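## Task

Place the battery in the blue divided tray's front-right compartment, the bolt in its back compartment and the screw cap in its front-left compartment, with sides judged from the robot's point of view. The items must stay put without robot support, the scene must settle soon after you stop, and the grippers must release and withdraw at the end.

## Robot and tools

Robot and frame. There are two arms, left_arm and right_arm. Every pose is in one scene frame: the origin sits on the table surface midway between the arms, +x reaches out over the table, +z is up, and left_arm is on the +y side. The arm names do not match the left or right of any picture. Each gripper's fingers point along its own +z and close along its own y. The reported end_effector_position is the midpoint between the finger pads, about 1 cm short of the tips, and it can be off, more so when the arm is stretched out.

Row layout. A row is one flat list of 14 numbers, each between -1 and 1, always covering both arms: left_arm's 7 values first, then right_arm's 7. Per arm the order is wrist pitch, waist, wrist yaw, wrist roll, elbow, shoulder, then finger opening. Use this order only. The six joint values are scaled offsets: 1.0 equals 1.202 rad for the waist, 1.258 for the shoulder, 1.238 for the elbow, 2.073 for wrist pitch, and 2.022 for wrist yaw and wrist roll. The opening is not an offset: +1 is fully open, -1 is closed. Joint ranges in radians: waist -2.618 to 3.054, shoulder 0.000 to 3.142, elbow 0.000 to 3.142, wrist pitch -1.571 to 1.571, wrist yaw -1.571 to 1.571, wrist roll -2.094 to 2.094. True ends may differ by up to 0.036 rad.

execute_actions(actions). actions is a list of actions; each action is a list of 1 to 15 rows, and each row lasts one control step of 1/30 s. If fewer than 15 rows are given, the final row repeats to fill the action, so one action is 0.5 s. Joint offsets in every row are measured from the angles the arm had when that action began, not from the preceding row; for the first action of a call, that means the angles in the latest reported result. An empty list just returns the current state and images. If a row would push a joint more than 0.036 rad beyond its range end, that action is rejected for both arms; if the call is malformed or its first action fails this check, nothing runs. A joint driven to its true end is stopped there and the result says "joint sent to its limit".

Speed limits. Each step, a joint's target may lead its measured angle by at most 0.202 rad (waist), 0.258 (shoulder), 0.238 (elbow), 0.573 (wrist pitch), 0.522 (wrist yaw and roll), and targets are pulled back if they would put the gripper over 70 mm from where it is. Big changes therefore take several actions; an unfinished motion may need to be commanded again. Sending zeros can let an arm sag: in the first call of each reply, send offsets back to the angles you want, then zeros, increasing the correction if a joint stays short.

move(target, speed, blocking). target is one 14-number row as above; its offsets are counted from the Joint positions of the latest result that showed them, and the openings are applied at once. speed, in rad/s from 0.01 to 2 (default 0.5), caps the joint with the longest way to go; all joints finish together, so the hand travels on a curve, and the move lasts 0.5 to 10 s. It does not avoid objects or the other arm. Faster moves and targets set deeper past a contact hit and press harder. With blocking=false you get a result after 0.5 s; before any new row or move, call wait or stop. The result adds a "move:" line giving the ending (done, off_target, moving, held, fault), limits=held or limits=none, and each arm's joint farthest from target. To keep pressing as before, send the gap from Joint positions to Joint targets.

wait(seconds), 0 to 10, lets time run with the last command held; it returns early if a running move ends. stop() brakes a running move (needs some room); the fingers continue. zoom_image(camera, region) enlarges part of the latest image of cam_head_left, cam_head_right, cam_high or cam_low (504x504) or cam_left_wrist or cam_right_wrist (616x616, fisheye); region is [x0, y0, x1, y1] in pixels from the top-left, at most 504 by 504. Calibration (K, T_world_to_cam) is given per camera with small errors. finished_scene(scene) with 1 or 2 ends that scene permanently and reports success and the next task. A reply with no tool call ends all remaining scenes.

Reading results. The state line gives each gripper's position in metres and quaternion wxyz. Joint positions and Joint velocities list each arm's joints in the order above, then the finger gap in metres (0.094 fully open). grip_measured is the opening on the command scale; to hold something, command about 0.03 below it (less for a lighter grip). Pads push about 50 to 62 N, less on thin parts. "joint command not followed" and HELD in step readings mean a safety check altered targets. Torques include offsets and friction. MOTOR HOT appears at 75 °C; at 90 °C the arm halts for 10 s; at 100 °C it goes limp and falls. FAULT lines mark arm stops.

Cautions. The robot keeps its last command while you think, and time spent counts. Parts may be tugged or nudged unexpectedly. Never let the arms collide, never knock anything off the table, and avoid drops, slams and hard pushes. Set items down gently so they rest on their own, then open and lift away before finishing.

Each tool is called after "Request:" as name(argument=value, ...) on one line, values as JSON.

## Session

Request:
execute_actions(actions=[])

Scene clock: 0.00 s.
left_arm: end_effector_position=(+0.4444, +0.5857, +0.3020) grip_measured=+1.000 end_effector_quat_wxyz=(+0.392, +0.621, +0.414, +0.537) | right_arm: end_effector_position=(+0.3955, -0.3971, +0.1861) grip_measured=+1.000 end_effector_quat_wxyz=(+0.566, +0.142, +0.805, -0.108)
Joint names: [wrist pitch, waist, wrist yaw, wrist roll, elbow, shoulder]
Joint positions: left_arm=[0.238 0.56  0.733 2.028 1.46  1.854 0.094] | right_arm=[ 0.354 -0.331  0.004 -0.012  0.769  1.466  0.094]
Joint velocities: left_arm=[-0.037 -0.002 -0.051  0.11  -0.022  0.002  0.   ] | right_arm=[-0.037 -0.002 -0.066  0.051 -0.007 -0.017  0.   ]
Joint torques (N m, as the arm reports them, + toward a larger angle): no reading
Joint targets: left_arm=[0.216 0.560 0.735 2.024 1.462 1.854] | right_arm=[0.366 -0.331 0.004 -0.012 0.781 1.453]
camera_calibration (this result's frames):
cam_left_wrist: T_world_to_cam=[[-0.158568, 0.198661, -0.967155, 0.239507], [-0.649386, 0.716884, 0.253723, -0.211257], [0.743743, 0.66829, 0.0153327, -0.606619], [0, 0, 0, 1]] pos_world=[0.35196, 0.509264, 0.294543]
cam_right_wrist: T_world_to_cam=[[-0.304138, -0.952424, -0.0197202, -0.249991], [-0.837653, 0.277233, -0.470615, 0.542433], [0.453692, -0.126613, -0.882118, 0.0397145], [0, 0, 0, 1]] pos_world=[0.360321, -0.383449, 0.28538]

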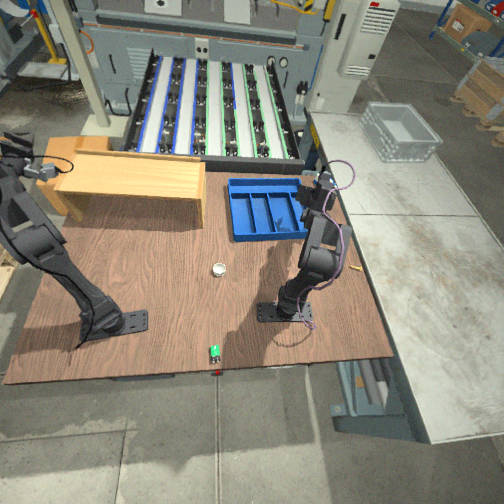

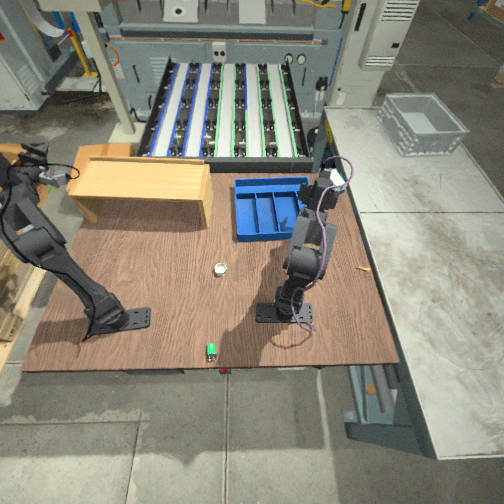

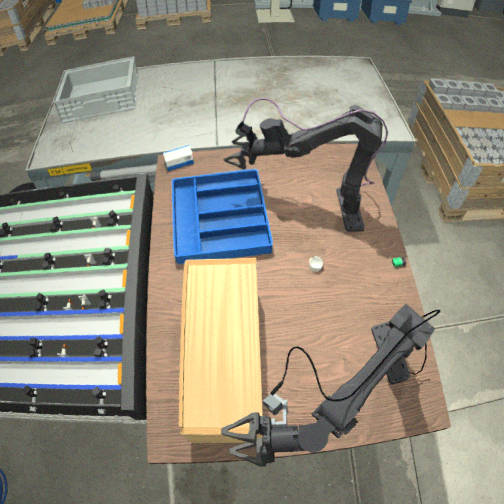

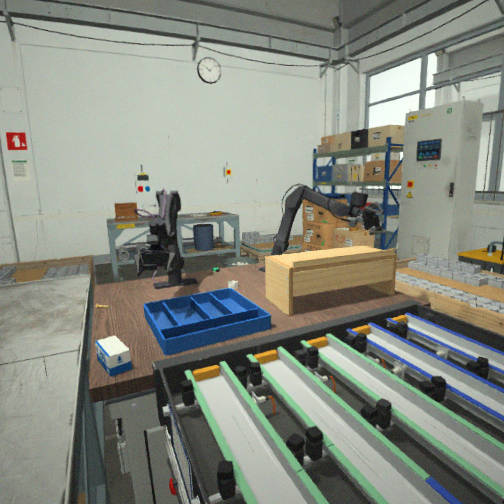

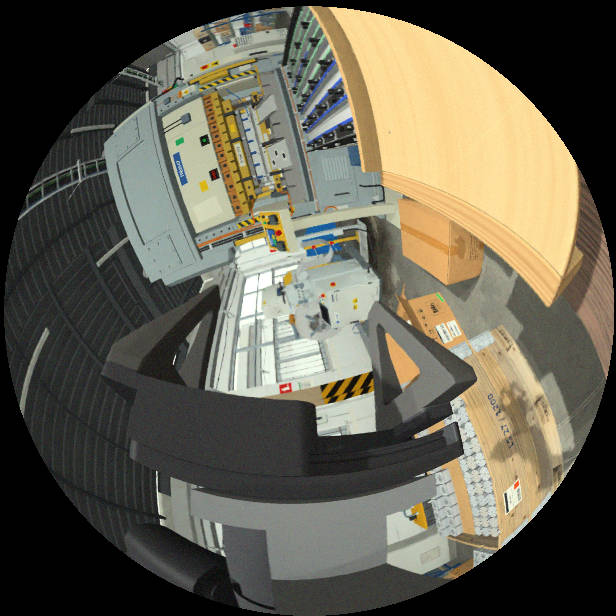

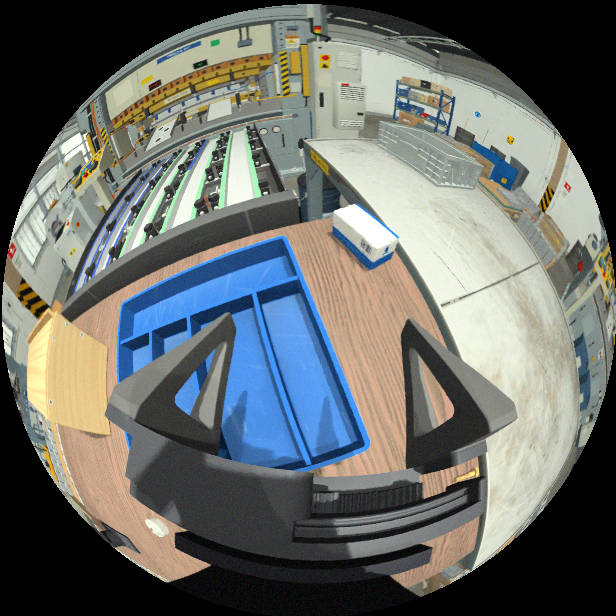

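Request:
zoom_image(camera="cam_head_left", region=[160, 160, 400, 380])

Request:
zoom_image(camera="cam_high", region=[140, 130, 440, 300])

Region (160, 160, 400, 380) of cam_head_left's 504x504 image, scaled by 2.100, with more detail than that image has; it fills the top 462 rows of this view, and the rest is white.

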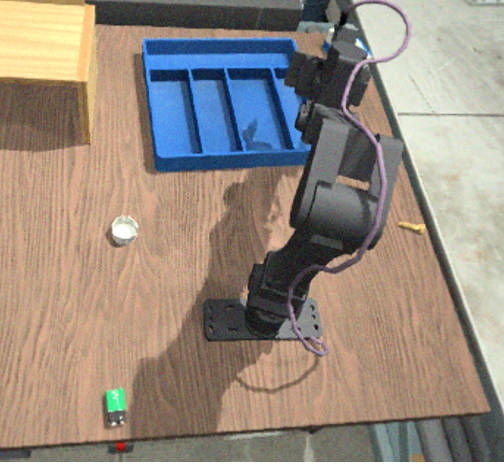

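Region (140, 130, 440, 300) of cam_high's 504x504 image, scaled by 1.680, with more detail than that image has; it fills the top 286 rows of this view, and the rest is white.

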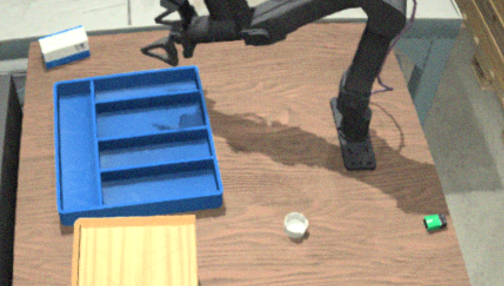

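Request:
move(target=[-0.404, -1.0, -0.3625, -0.66, 0.01, -0.242, 1, -0.8215, -0.634, -0.002, 0.2265, 0.788, 0.382, 1], speed=0.8)

Scene clock: 5.07 s.
left_arm: end_effector_position=(+0.3564, +0.1032, +0.2589) grip_measured=+1.000 end_effector_quat_wxyz=(+0.428, +0.515, +0.742, +0.039) | right_arm: end_effector_position=(+0.1324, -0.5693, +0.1181) grip_measured=+1.000 end_effector_quat_wxyz=(-0.001, +0.703, +0.711, -0.002)
Joint names: [wrist pitch, waist, wrist yaw, wrist roll, elbow, shoulder]
Joint positions: left_arm=[-0.573 -0.642  0.009  0.705  1.46   1.569  0.094] | right_arm=[-1.34  -1.092  0.004  0.441  1.713  1.944  0.094]
Joint velocities: left_arm=[ 0.007  0.007 -0.066 -0.066 -0.007  0.007  0.   ] | right_arm=[-0.022 -0.012 -0.022 -0.022  0.002 -0.012  0.   ]
Joint torques (N m, as the arm reports them, + toward a larger angle): left_arm=[  1.36  -0.02  -0.04  -0.08  10.61 -10.61] | right_arm=[ 0.07 -0.41 -0.04  0.04  8.9  -7.27]
Joint targets: left_arm=[-0.600 -0.642 -0.000 0.694 1.473 1.550] | right_arm=[-1.349 -1.094 -0.000 0.446 1.744 1.946]
move: off_target (left_arm, right_arm); limits=none; left_arm: farthest joint: the wrist pitch, 0.027 radians from its target (0.837 radians at the start); right_arm: farthest joint: the elbow, 0.032 radians from its target (0.976 radians at the start)
camera_calibration (this result's frames):
cam_left_wrist: T_world_to_cam=[[-0.740323, -0.565633, -0.363292, 0.409654], [-0.60256, 0.797943, -0.0144613, 0.132786], [0.298066, 0.208199, -0.931563, 0.233477], [0, 0, 0, 1]] pos_world=[0.313696, 0.0771491, 0.368243]
cam_right_wrist: T_world_to_cam=[[-0.998549, 0.00266409, -0.0537755, 0.144334], [-0.0341842, 0.740275, 0.671434, 0.360119], [0.0415974, 0.672299, -0.73911, 0.569786], [0, 0, 0, 1]] pos_world=[0.132733, -0.650038, 0.1871]

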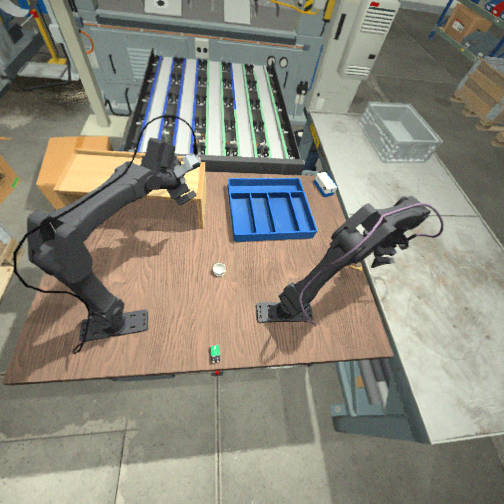

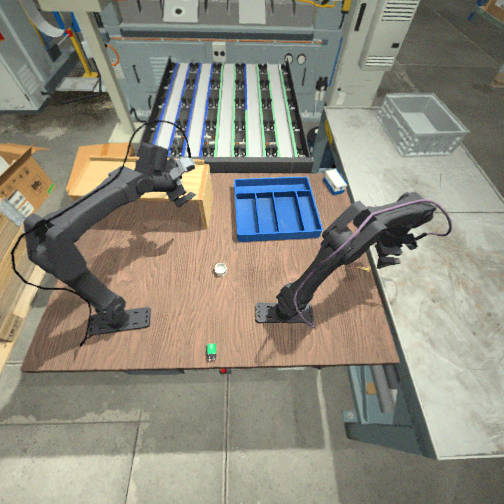

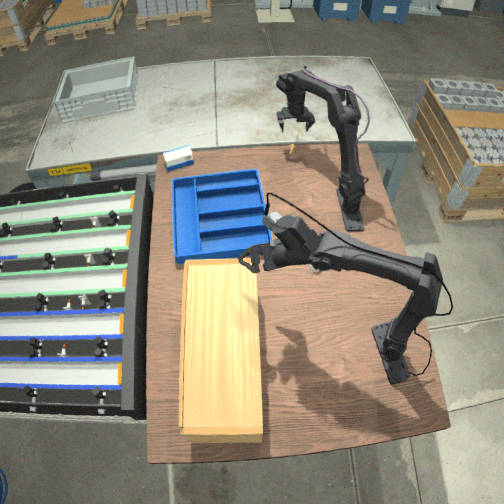

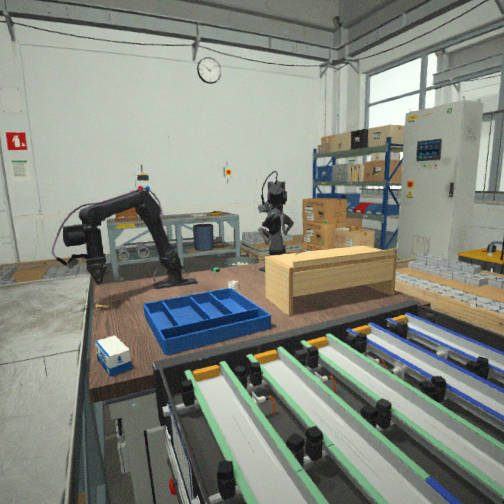

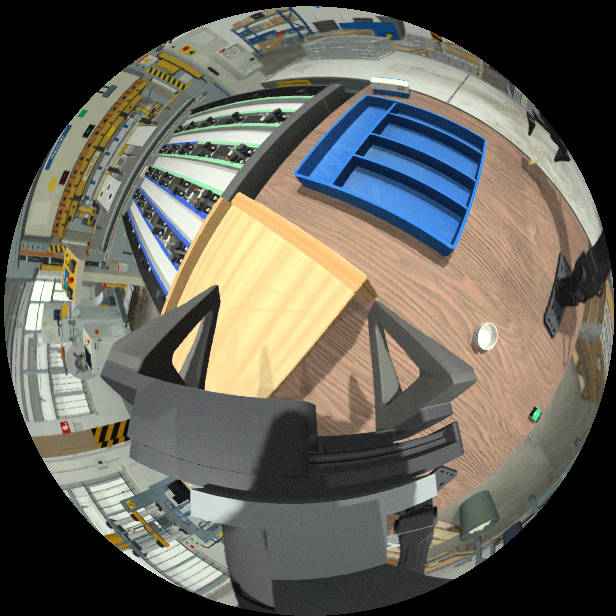

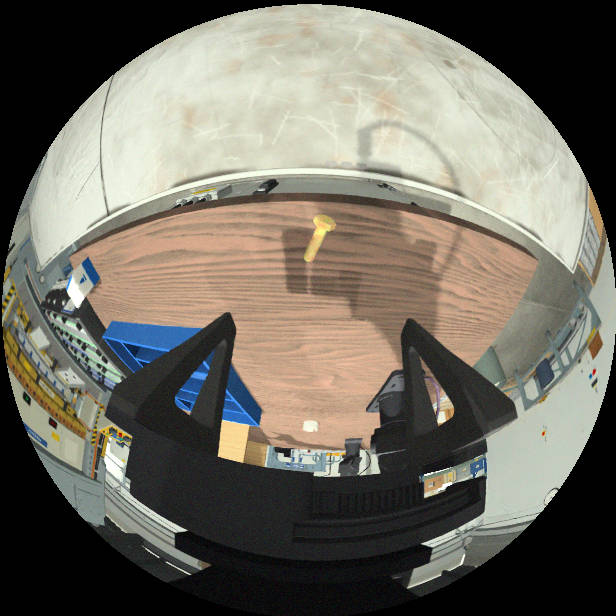

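Request:
move(target=[-0.346, -0.464, -0.004, 0, 0.227, 0.348, 1, 0.138, 0.013, -0.002, 0.176, -0.185, 0.057, 0.3], speed=0.7)

Scene clock: 7.67 s.
left_arm: end_effector_position=(+0.1381, -0.0106, +0.1019) grip_measured=+1.000 end_effector_quat_wxyz=(+0.010, +0.774, +0.633, -0.005) | right_arm: end_effector_position=(+0.1355, -0.5697, +0.0359) grip_measured=+0.303 end_effector_quat_wxyz=(-0.013, +0.814, +0.580, +0.000)
Joint names: [wrist pitch, waist, wrist yaw, wrist roll, elbow, shoulder]
Joint positions: left_arm=[-1.275 -1.204  0.006  0.704  1.721  1.996  0.094] | right_arm=[-1.067 -1.085  0.004  0.791  1.49   2.02   0.061]
Joint velocities: left_arm=[ 0.007 -0.012 -0.022  0.022 -0.002 -0.007  0.   ] | right_arm=[ 0.037  0.007  0.051 -0.022 -0.002 -0.037 -0.   ]
Joint torques (N m, as the arm reports them, + toward a larger angle): left_arm=[  0.05   0.4    0.03   0.05   9.91 -11.07] | right_arm=[ 0.22  0.74 -0.04  0.05  5.31 -8.01]
Joint targets: left_arm=[-1.290 -1.199 0.001 0.704 1.742 2.007] | right_arm=[-1.054 -1.076 -0.000 0.797 1.484 2.016]
move: done; limits=none; left_arm: farthest joint: the elbow, 0.020 radians from its target (0.281 radians at the start); right_arm: farthest joint: the wrist pitch, 0.013 radians from its target (0.287 radians at the start)
camera_calibration (this result's frames):
cam_left_wrist: T_world_to_cam=[[-0.997955, 0.0417961, 0.0483545, 0.126702], [0.0636185, 0.722314, 0.688633, -0.0746477], [-0.00614495, 0.690301, -0.723496, 0.201868], [0, 0, 0, 1]] pos_world=[0.132433, -0.0907261, 0.191329]
cam_right_wrist: T_world_to_cam=[[-0.939879, 0.339574, -0.0363032, 0.326282], [0.224487, 0.694427, 0.683649, 0.354081], [0.257359, 0.634398, -0.728907, 0.458024], [0, 0, 0, 1]] pos_world=[0.109303, -0.64725, 0.103635]

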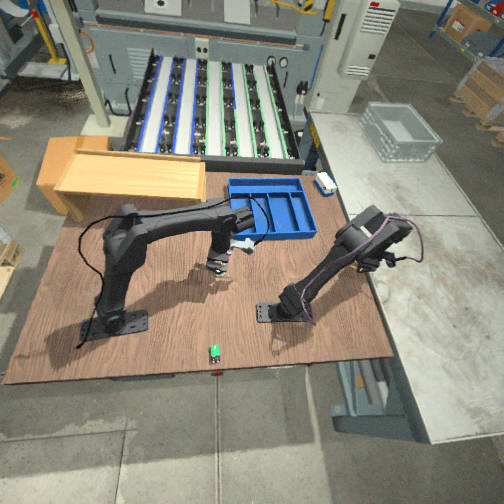

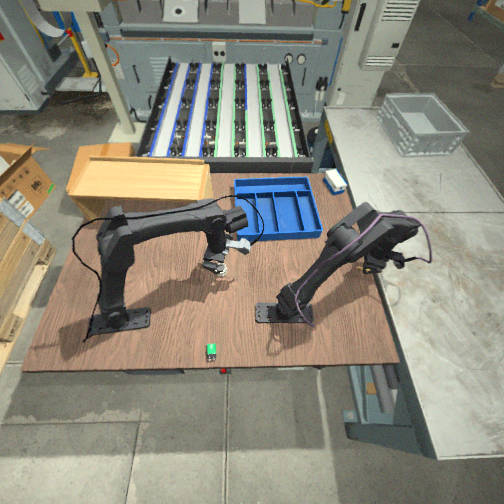

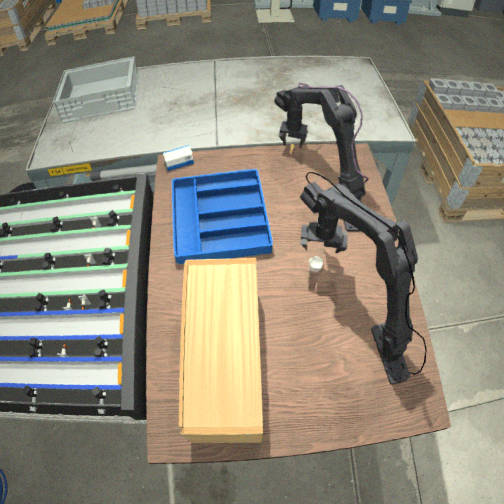

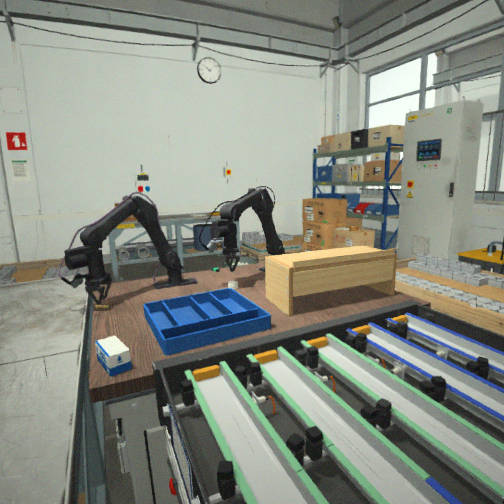

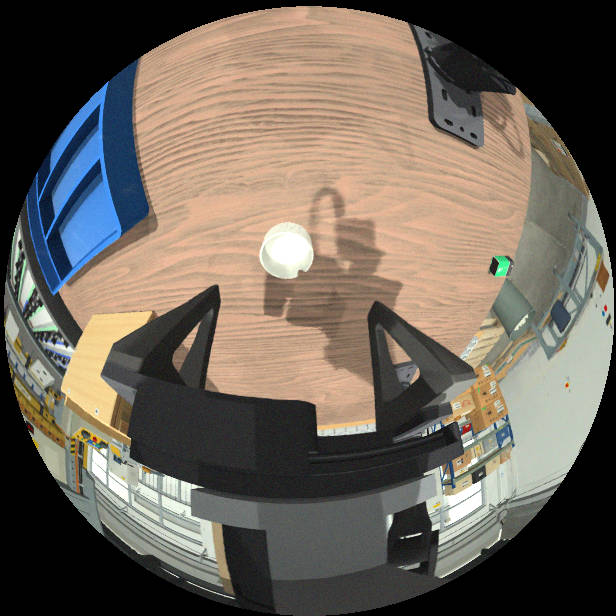

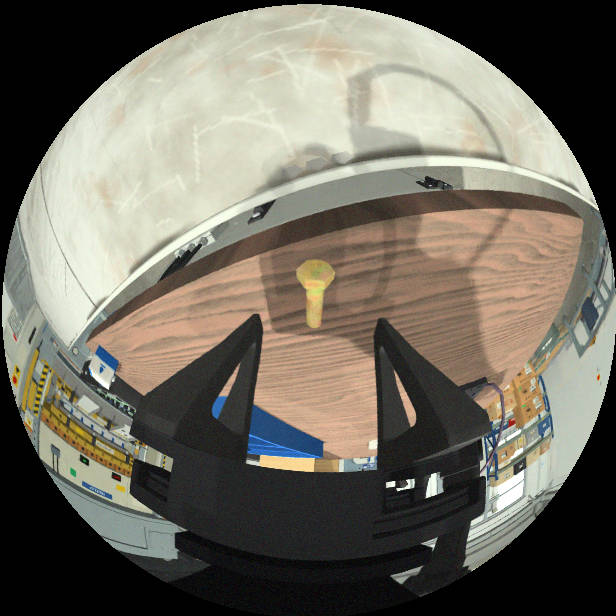

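Request:
move(target=[0.125, 0.029, 0, 0, -0.178, 0.061, 1, 0.051, 0.002, -0.002, 0.003, -0.067, 0.008, 0.0], speed=0.35)

Scene clock: 9.83 s.
left_arm: end_effector_position=(+0.1466, -0.0037, +0.0276) grip_measured=+1.000 end_effector_quat_wxyz=(-0.000, +0.765, +0.644, -0.003) | right_arm: end_effector_position=(+0.1343, -0.5674, +0.0144) grip_measured=+0.003 end_effector_quat_wxyz=(-0.009, +0.814, +0.580, -0.000)
Joint names: [wrist pitch, waist, wrist yaw, wrist roll, elbow, shoulder]
Joint positions: left_arm=[-1.024 -1.176  0.006  0.704  1.513  2.058  0.094] | right_arm=[-0.974 -1.085  0.004  0.791  1.416  2.031  0.047]
Joint velocities: left_arm=[ 0.037 -0.012 -0.051 -0.051 -0.022  0.007  0.   ] | right_arm=[-0.022 -0.017  0.007  0.037  0.002 -0.002 -0.001]
Joint torques (N m, as the arm reports them, + toward a larger angle): left_arm=[  0.23   0.44   0.06   0.02   6.57 -11.23] | right_arm=[ 0.23  0.17 -0.04  0.05  5.04 -7.78]
Joint targets: left_arm=[-1.016 -1.169 0.006 0.704 1.501 2.073] | right_arm=[-0.961 -1.082 -0.000 0.797 1.407 2.030]
move: done; limits=none; left_arm: farthest joint: the shoulder, 0.014 radians from its target (0.076 radians at the start); right_arm: farthest joint: the wrist pitch, 0.013 radians from its target (0.106 radians at the start)
camera_calibration (this result's frames):
cam_left_wrist: T_world_to_cam=[[-0.998183, 0.0130587, 0.0588242, 0.138056], [0.0506016, 0.711699, 0.70066, -0.0274365], [-0.0327154, 0.702363, -0.711067, 0.146997], [0, 0, 0, 1]] pos_world=[0.144003, -0.0855217, 0.115627]
cam_right_wrist: T_world_to_cam=[[-0.93961, 0.33965, -0.0420694, 0.323744], [0.222342, 0.699242, 0.67943, 0.370529], [0.260185, 0.629046, -0.732533, 0.437809], [0, 0, 0, 1]] pos_world=[0.107898, -0.644451, 0.0825805]

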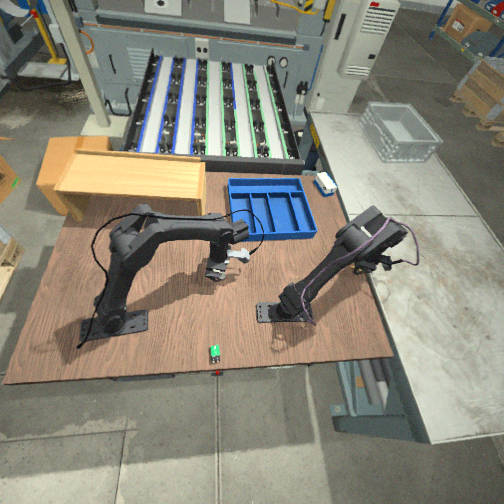

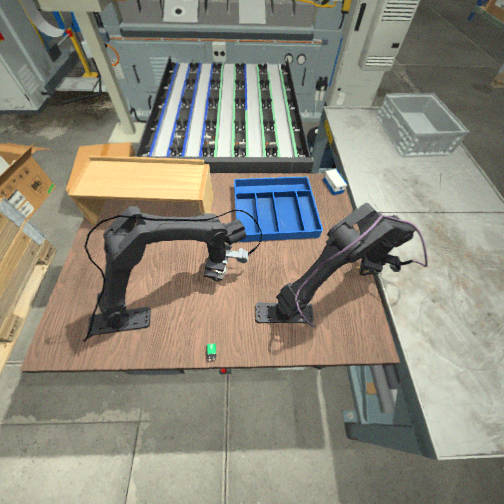

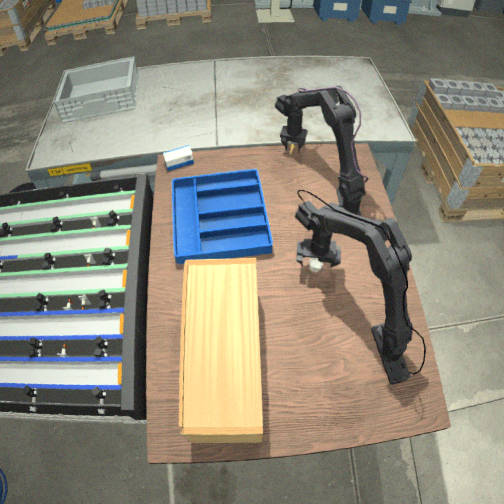

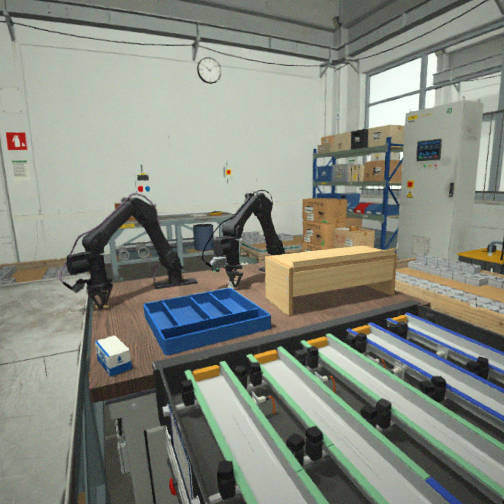

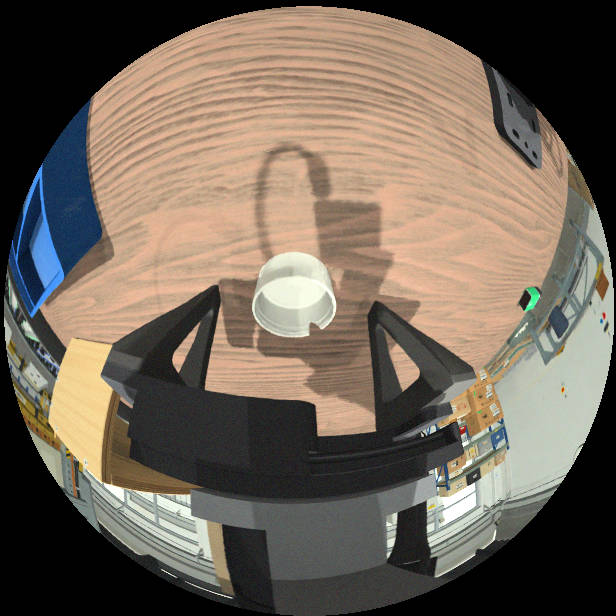

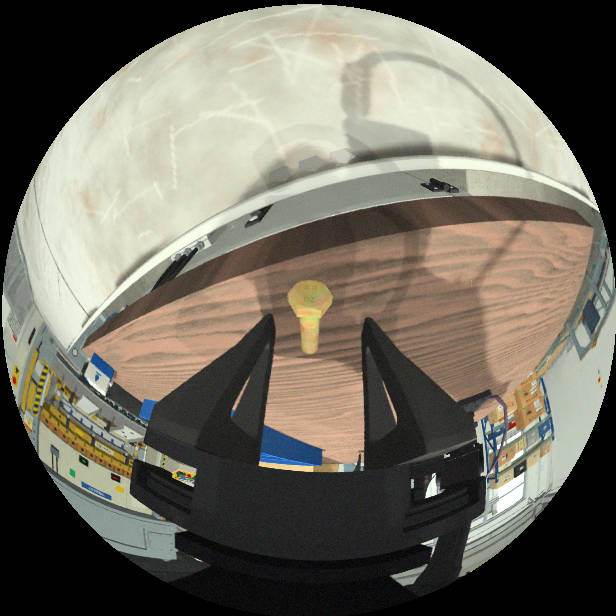

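Request:
execute_actions(actions=[[[0.004, 0.004, 0, 0, -0.01, 0.026, 0.4, 0.006, 0.002, -0.002, 0.003, -0.007, 0.0, -0.6]],[[0.004, 0.004, 0, 0, -0.01, 0.026, 0.05, 0.006, 0.002, -0.002, 0.003, -0.007, 0.0, -0.85]],[[0.004, 0.004, 0, 0, -0.01, 0.026, -0.1, 0.006, 0.002, -0.002, 0.003, -0.007, 0.0, -0.9]]])

Scene clock: 11.77 s.
left_arm: end_effector_position=(+0.1454, -0.0018, +0.0170) grip_measured=-0.083 end_effector_quat_wxyz=(-0.013, +0.765, +0.644, -0.001) | right_arm: end_effector_position=(+0.1346, -0.5676, +0.0144) grip_measured=-0.877 end_effector_quat_wxyz=(-0.009, +0.815, +0.579, -0.000)
Joint names: [wrist pitch, waist, wrist yaw, wrist roll, elbow, shoulder]
Joint positions: left_arm=[-1.022 -1.176  0.006  0.704  1.513  2.087  0.043] | right_arm=[-0.973 -1.085  0.003  0.793  1.416  2.031  0.006]
Joint velocities: left_arm=[-0.095 -0.022  0.007 -0.037 -0.017 -0.007  0.   ] | right_arm=[-0.007  0.002  0.007 -0.051 -0.017 -0.007 -0.   ]
Joint torques (N m, as the arm reports them, + toward a larger angle): left_arm=[ 0.2   0.23  0.07  0.02  6.36 -9.83] | right_arm=[ 0.26  0.22 -0.04  0.06  5.   -7.7 ]
Joint targets: left_arm=[-1.014 -1.171 0.006 0.704 1.501 2.119] | right_arm=[-0.960 -1.082 -0.001 0.799 1.407 2.031]
Step readings (joint positions; steps 1 to 15: 1st action; 16 to 30: 2nd action; 31 to 45: 3rd action):
0: left_arm=[-1.024 -1.176 0.006 0.704 1.513 2.058] | right_arm=[-0.974 -1.085 0.004 0.791 1.416 2.031]
1: left_arm=[-1.024 -1.176 0.006 0.704 1.513 2.060] | right_arm=[-0.974 -1.085 0.004 0.791 1.416 2.031]
2: left_arm=[-1.023 -1.176 0.006 0.704 1.513 2.061] | right_arm=[-0.974 -1.085 0.004 0.792 1.416 2.031]
4: left_arm=[-1.023 -1.176 0.006 0.704 1.513 2.066] | right_arm=[-0.974 -1.085 0.004 0.792 1.416 2.031]
8: left_arm=[-1.023 -1.176 0.006 0.704 1.513 2.072] | right_arm=[-0.974 -1.085 0.004 0.792 1.416 2.031]
15: left_arm=[-1.023 -1.176 0.006 0.704 1.513 2.073] | right_arm=[-0.974 -1.085 0.004 0.792 1.416 2.031]
16: left_arm=[-1.023 -1.176 0.006 0.704 1.513 2.073] | right_arm=[-0.973 -1.085 0.003 0.792 1.416 2.031]
17: left_arm=[-1.022 -1.176 0.006 0.704 1.513 2.075] | right_arm=[-0.973 -1.085 0.003 0.793 1.416 2.031]
19: left_arm=[-1.022 -1.176 0.006 0.704 1.513 2.079] | right_arm=[-0.973 -1.085 0.003 0.793 1.416 2.031]
23: left_arm=[-1.022 -1.176 0.006 0.704 1.513 2.086] | right_arm=[-0.973 -1.085 0.003 0.793 1.416 2.031]
30: left_arm=[-1.022 -1.176 0.006 0.704 1.513 2.086] | right_arm=[-0.973 -1.085 0.003 0.793 1.416 2.031]
31: left_arm=[-1.022 -1.176 0.006 0.704 1.513 2.087] | right_arm=[-0.973 -1.085 0.003 0.793 1.416 2.031]
32: left_arm=[-1.022 -1.176 0.006 0.704 1.513 2.087] | right_arm=[-0.973 -1.085 0.003 0.793 1.416 2.031]
34: left_arm=[-1.022 -1.176 0.006 0.704 1.513 2.087] | right_arm=[-0.973 -1.085 0.003 0.793 1.416 2.031]
38: left_arm=[-1.022 -1.176 0.006 0.704 1.513 2.087] | right_arm=[-0.973 -1.085 0.003 0.793 1.416 2.031]
45: Joint positions above
camera_calibration (this result's frames):
cam_left_wrist: T_world_to_cam=[[-0.997293, 0.0115459, 0.0726145, 0.137156], [0.0601915, 0.695393, 0.716105, -0.02305], [-0.0422275, 0.718537, -0.694205, 0.139243], [0, 0, 0, 1]] pos_world=[0.144052, -0.0856058, 0.10321]
cam_right_wrist: T_world_to_cam=[[-0.938907, 0.341424, -0.0434035, 0.324974], [0.222894, 0.699296, 0.679193, 0.370574], [0.262245, 0.628025, -0.732675, 0.437008], [0, 0, 0, 1]] pos_world=[0.107918, -0.644547, 0.0825986]

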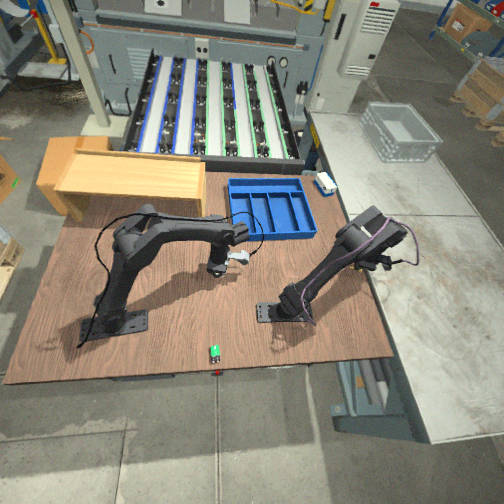

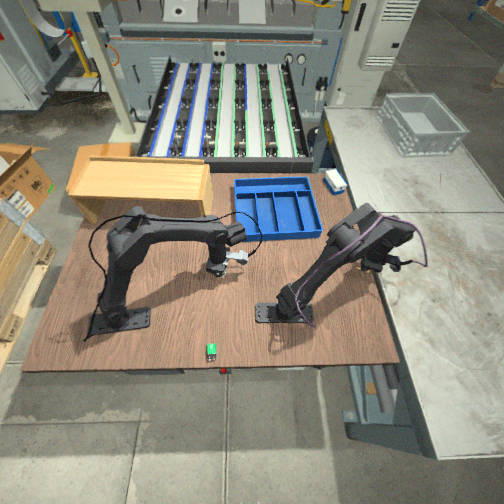

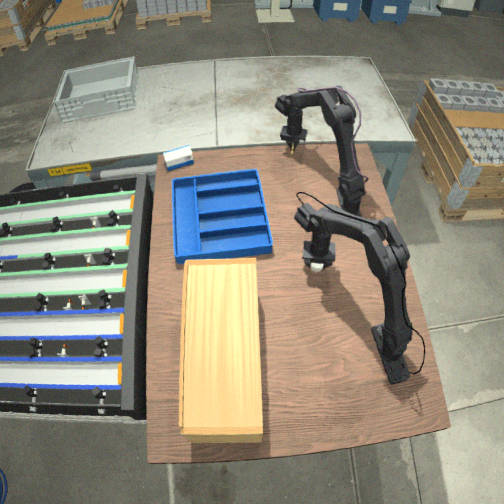

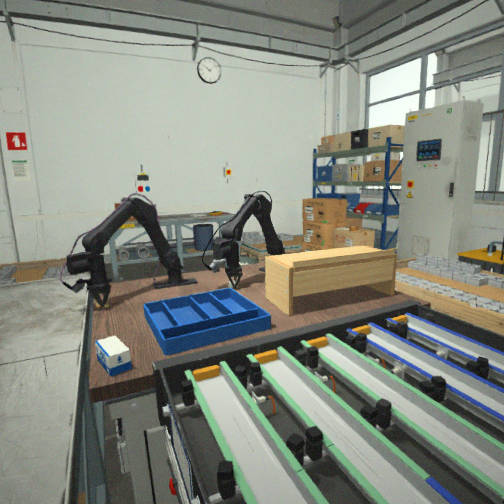

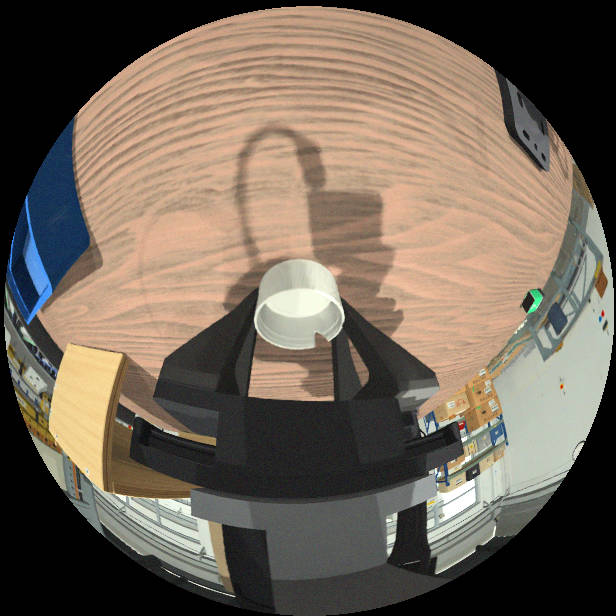

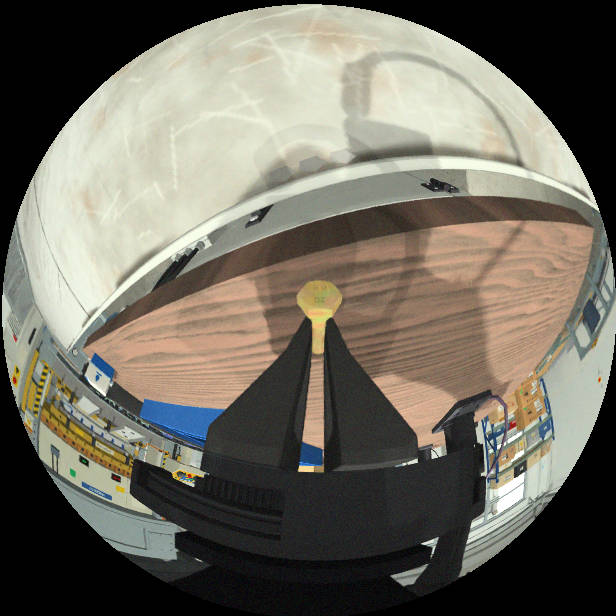

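Request:
move(target=[-0.122, 0, 0, 0, 0.184, -0.072, -0.115, -0.177, 0, 0, 0, 0.264, -0.069, -0.91], speed=0.5)

Scene clock: 13.83 s.
left_arm: end_effector_position=(+0.1496, -0.0089, +0.0977) grip_measured=-0.091 end_effector_quat_wxyz=(+0.012, +0.765, +0.644, -0.005) | right_arm: end_effector_position=(+0.1364, -0.5713, +0.1108) grip_measured=-0.877 end_effector_quat_wxyz=(-0.005, +0.815, +0.579, -0.001)
Joint names: [wrist pitch, waist, wrist yaw, wrist roll, elbow, shoulder]
Joint positions: left_arm=[-1.26  -1.176  0.006  0.704  1.725  2.01   0.043] | right_arm=[-1.329 -1.085  0.003  0.793  1.717  1.968  0.006]
Joint velocities: left_arm=[ 0.022  0.002  0.022  0.007  0.017  0.007 -0.   ] | right_arm=[-0.022 -0.007 -0.007 -0.051 -0.002  0.002 -0.001]
Joint torques (N m, as the arm reports them, + toward a larger angle): left_arm=[  0.07  -0.07   0.07   0.03   9.38 -13.82] | right_arm=[ 0.04 -0.03  0.    0.01  8.48 -9.13]
Joint targets: left_arm=[-1.275 -1.176 0.006 0.704 1.741 1.997] | right_arm=[-1.340 -1.085 0.003 0.793 1.742 1.944]
move: off_target (right_arm); limits=none; left_arm: farthest joint: the elbow, 0.016 radians from its target (0.228 radians at the start); right_arm: farthest joint: the elbow, 0.026 radians from its target (0.327 radians at the start)
camera_calibration (this result's frames):
cam_left_wrist: T_world_to_cam=[[-0.998824, 0.0141485, 0.0463767, 0.138376], [0.0421521, 0.726066, 0.686332, -0.0702058], [-0.023962, 0.687479, -0.725809, 0.200584], [0, 0, 0, 1]] pos_world=[0.145979, -0.088881, 0.187353]
cam_right_wrist: T_world_to_cam=[[-0.938767, 0.341141, -0.0483576, 0.332548], [0.220836, 0.703467, 0.675548, 0.310424], [0.264476, 0.623504, -0.735728, 0.506918], [0, 0, 0, 1]] pos_world=[0.109565, -0.647884, 0.179328]

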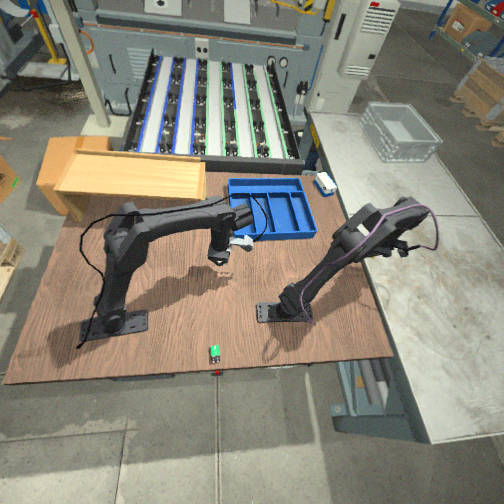

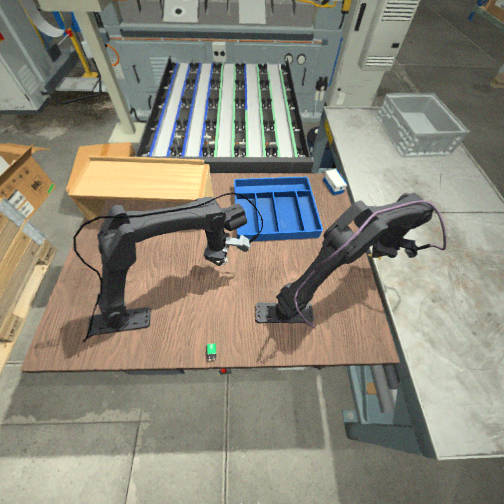

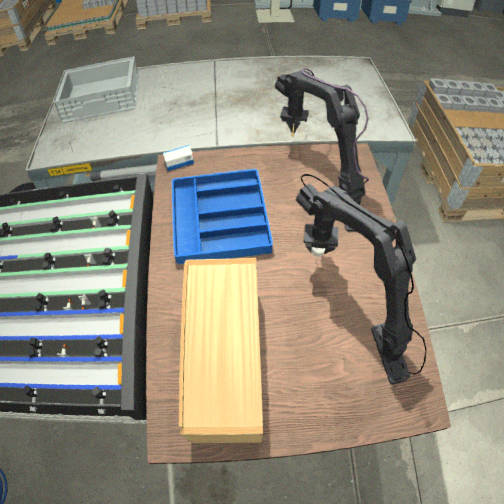

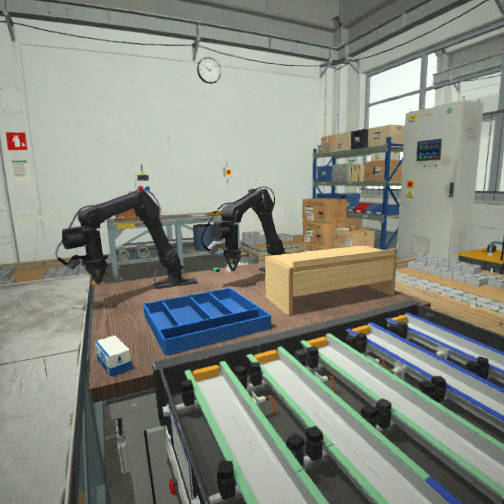

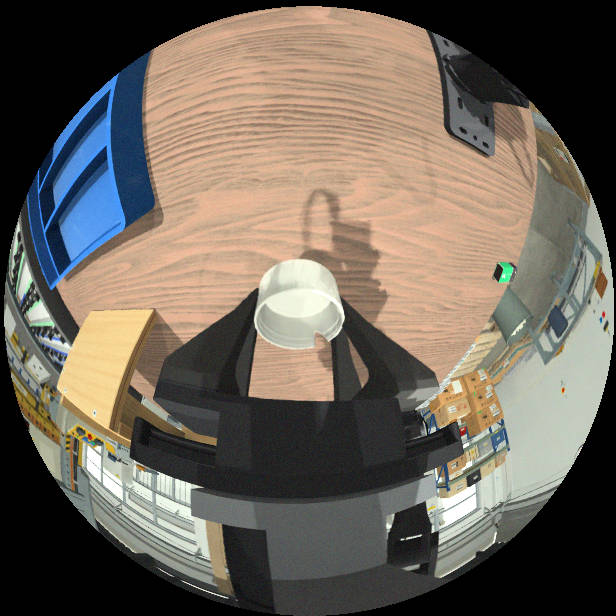

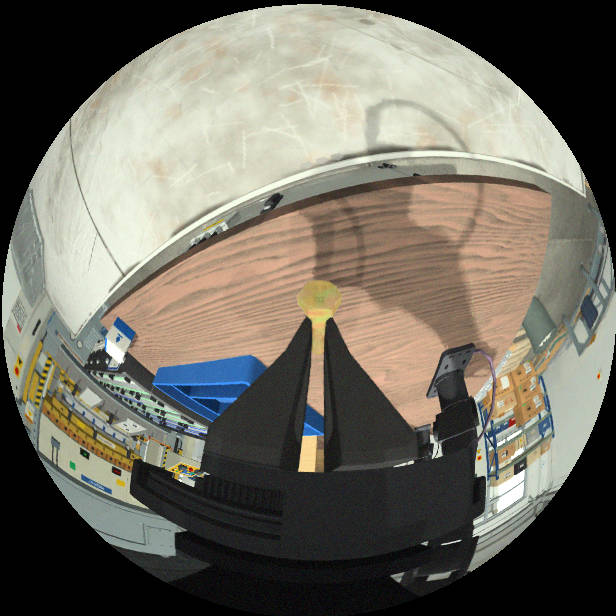

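Request:
move(target=[0.204, 0.155, 0, 0, 0.388, 0.298, -0.12, 0.259, 0.803, 0, 0.285, 0.509, 0.40, -0.91], speed=0.6)

Scene clock: 16.93 s.
left_arm: end_effector_position=(+0.3388, -0.1184, +0.1066) grip_measured=-0.091 end_effector_quat_wxyz=(+0.271, +0.677, +0.683, -0.024) | right_arm: end_effector_position=(+0.5835, -0.3238, +0.0902) grip_measured=-0.877 end_effector_quat_wxyz=(+0.235, +0.656, +0.698, +0.168)
Joint names: [wrist pitch, waist, wrist yaw, wrist roll, elbow, shoulder]
Joint positions: left_arm=[-0.837 -0.993  0.006  0.704  2.184  2.366  0.043] | right_arm=[-0.812 -0.114 -0.005  1.368  2.311  2.483  0.006]
Joint velocities: left_arm=[ 0.037  0.012  0.007 -0.007 -0.002  0.007 -0.   ] | right_arm=[ 0.007 -0.007  0.007  0.022 -0.032 -0.007 -0.001]
Joint torques (N m, as the arm reports them, + toward a larger angle): left_arm=[  1.14   0.26   0.02   0.08  10.92 -14.77] | right_arm=[  1.38  -0.6    0.1    0.01  10.18 -12.31]
Joint targets: left_arm=[-0.837 -0.990 0.006 0.704 2.205 2.385] | right_arm=[-0.792 -0.120 0.003 1.369 2.347 2.471]
move: off_target (left_arm, right_arm); limits=none; left_arm: farthest joint: the elbow, 0.021 radians from its target (0.481 radians at the start); right_arm: farthest joint: the elbow, 0.036 radians from its target (0.631 radians at the start)
camera_calibration (this result's frames):
cam_left_wrist: T_world_to_cam=[[-0.953904, -0.203451, -0.220626, 0.315893], [-0.263211, 0.920325, 0.289346, 0.163955], [0.14418, 0.334079, -0.931452, 0.20999], [0, 0, 0, 1]] pos_world=[0.31421, -0.156776, 0.21785]
cam_right_wrist: T_world_to_cam=[[-0.803111, -0.0746431, -0.591136, 0.501932], [-0.414491, 0.782708, 0.46429, 0.466899], [0.428031, 0.617897, -0.65954, 0.115117], [0, 0, 0, 1]] pos_world=[0.547359, -0.399111, 0.155857]

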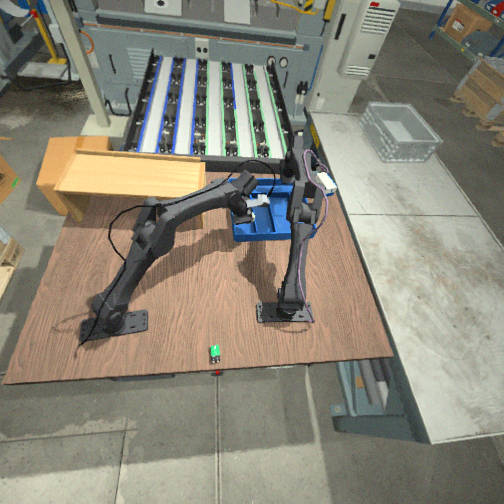

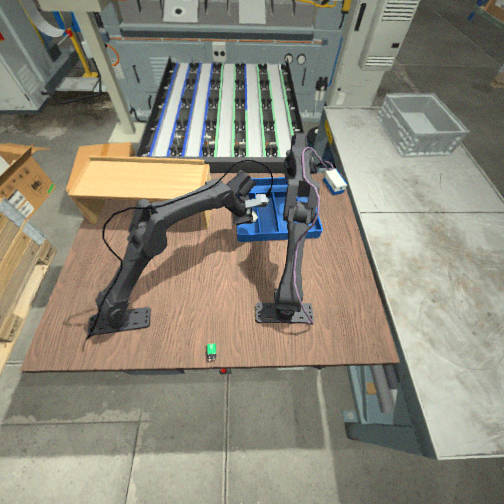

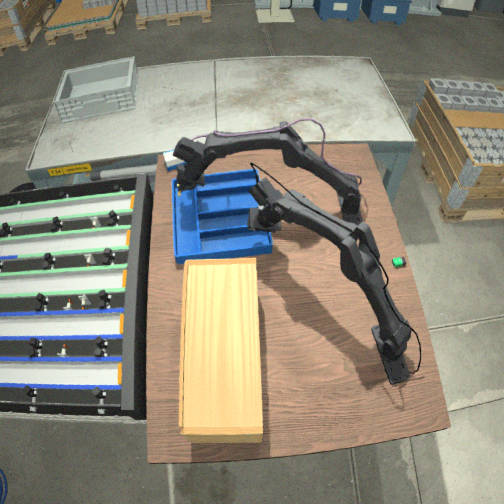

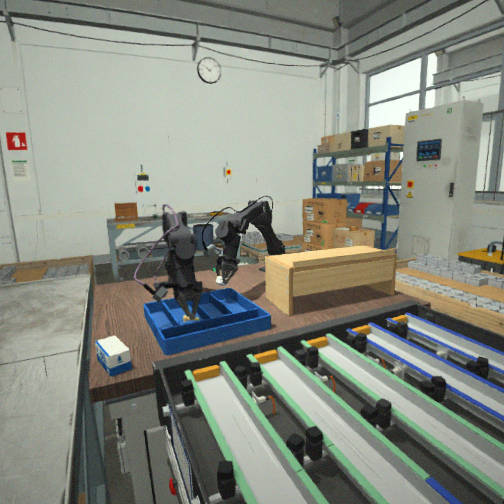

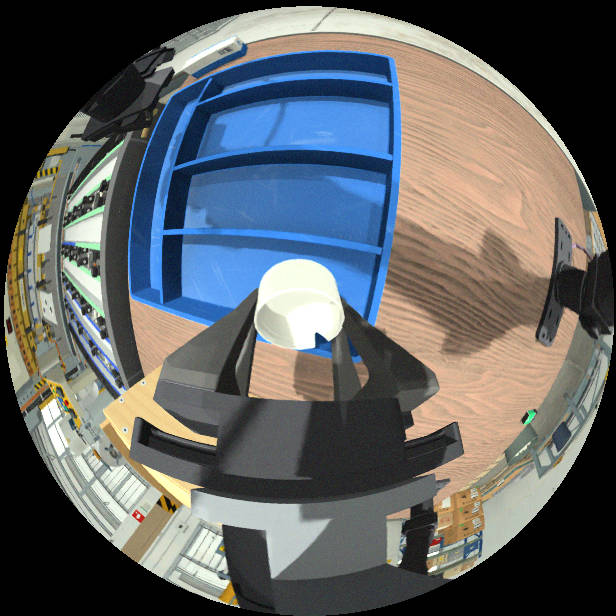

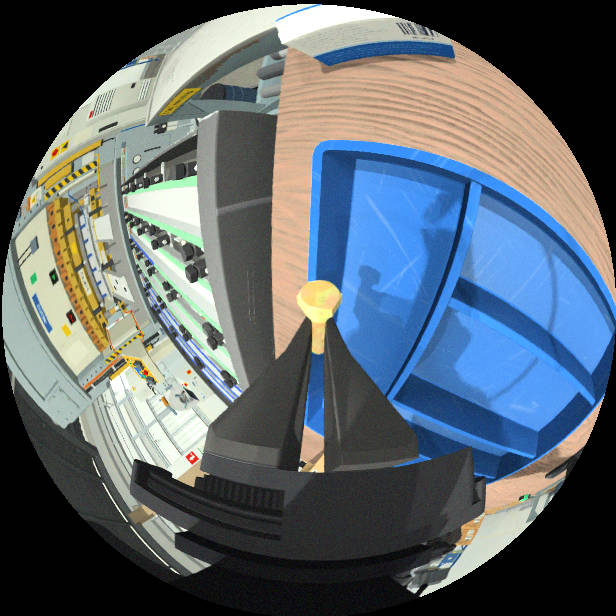

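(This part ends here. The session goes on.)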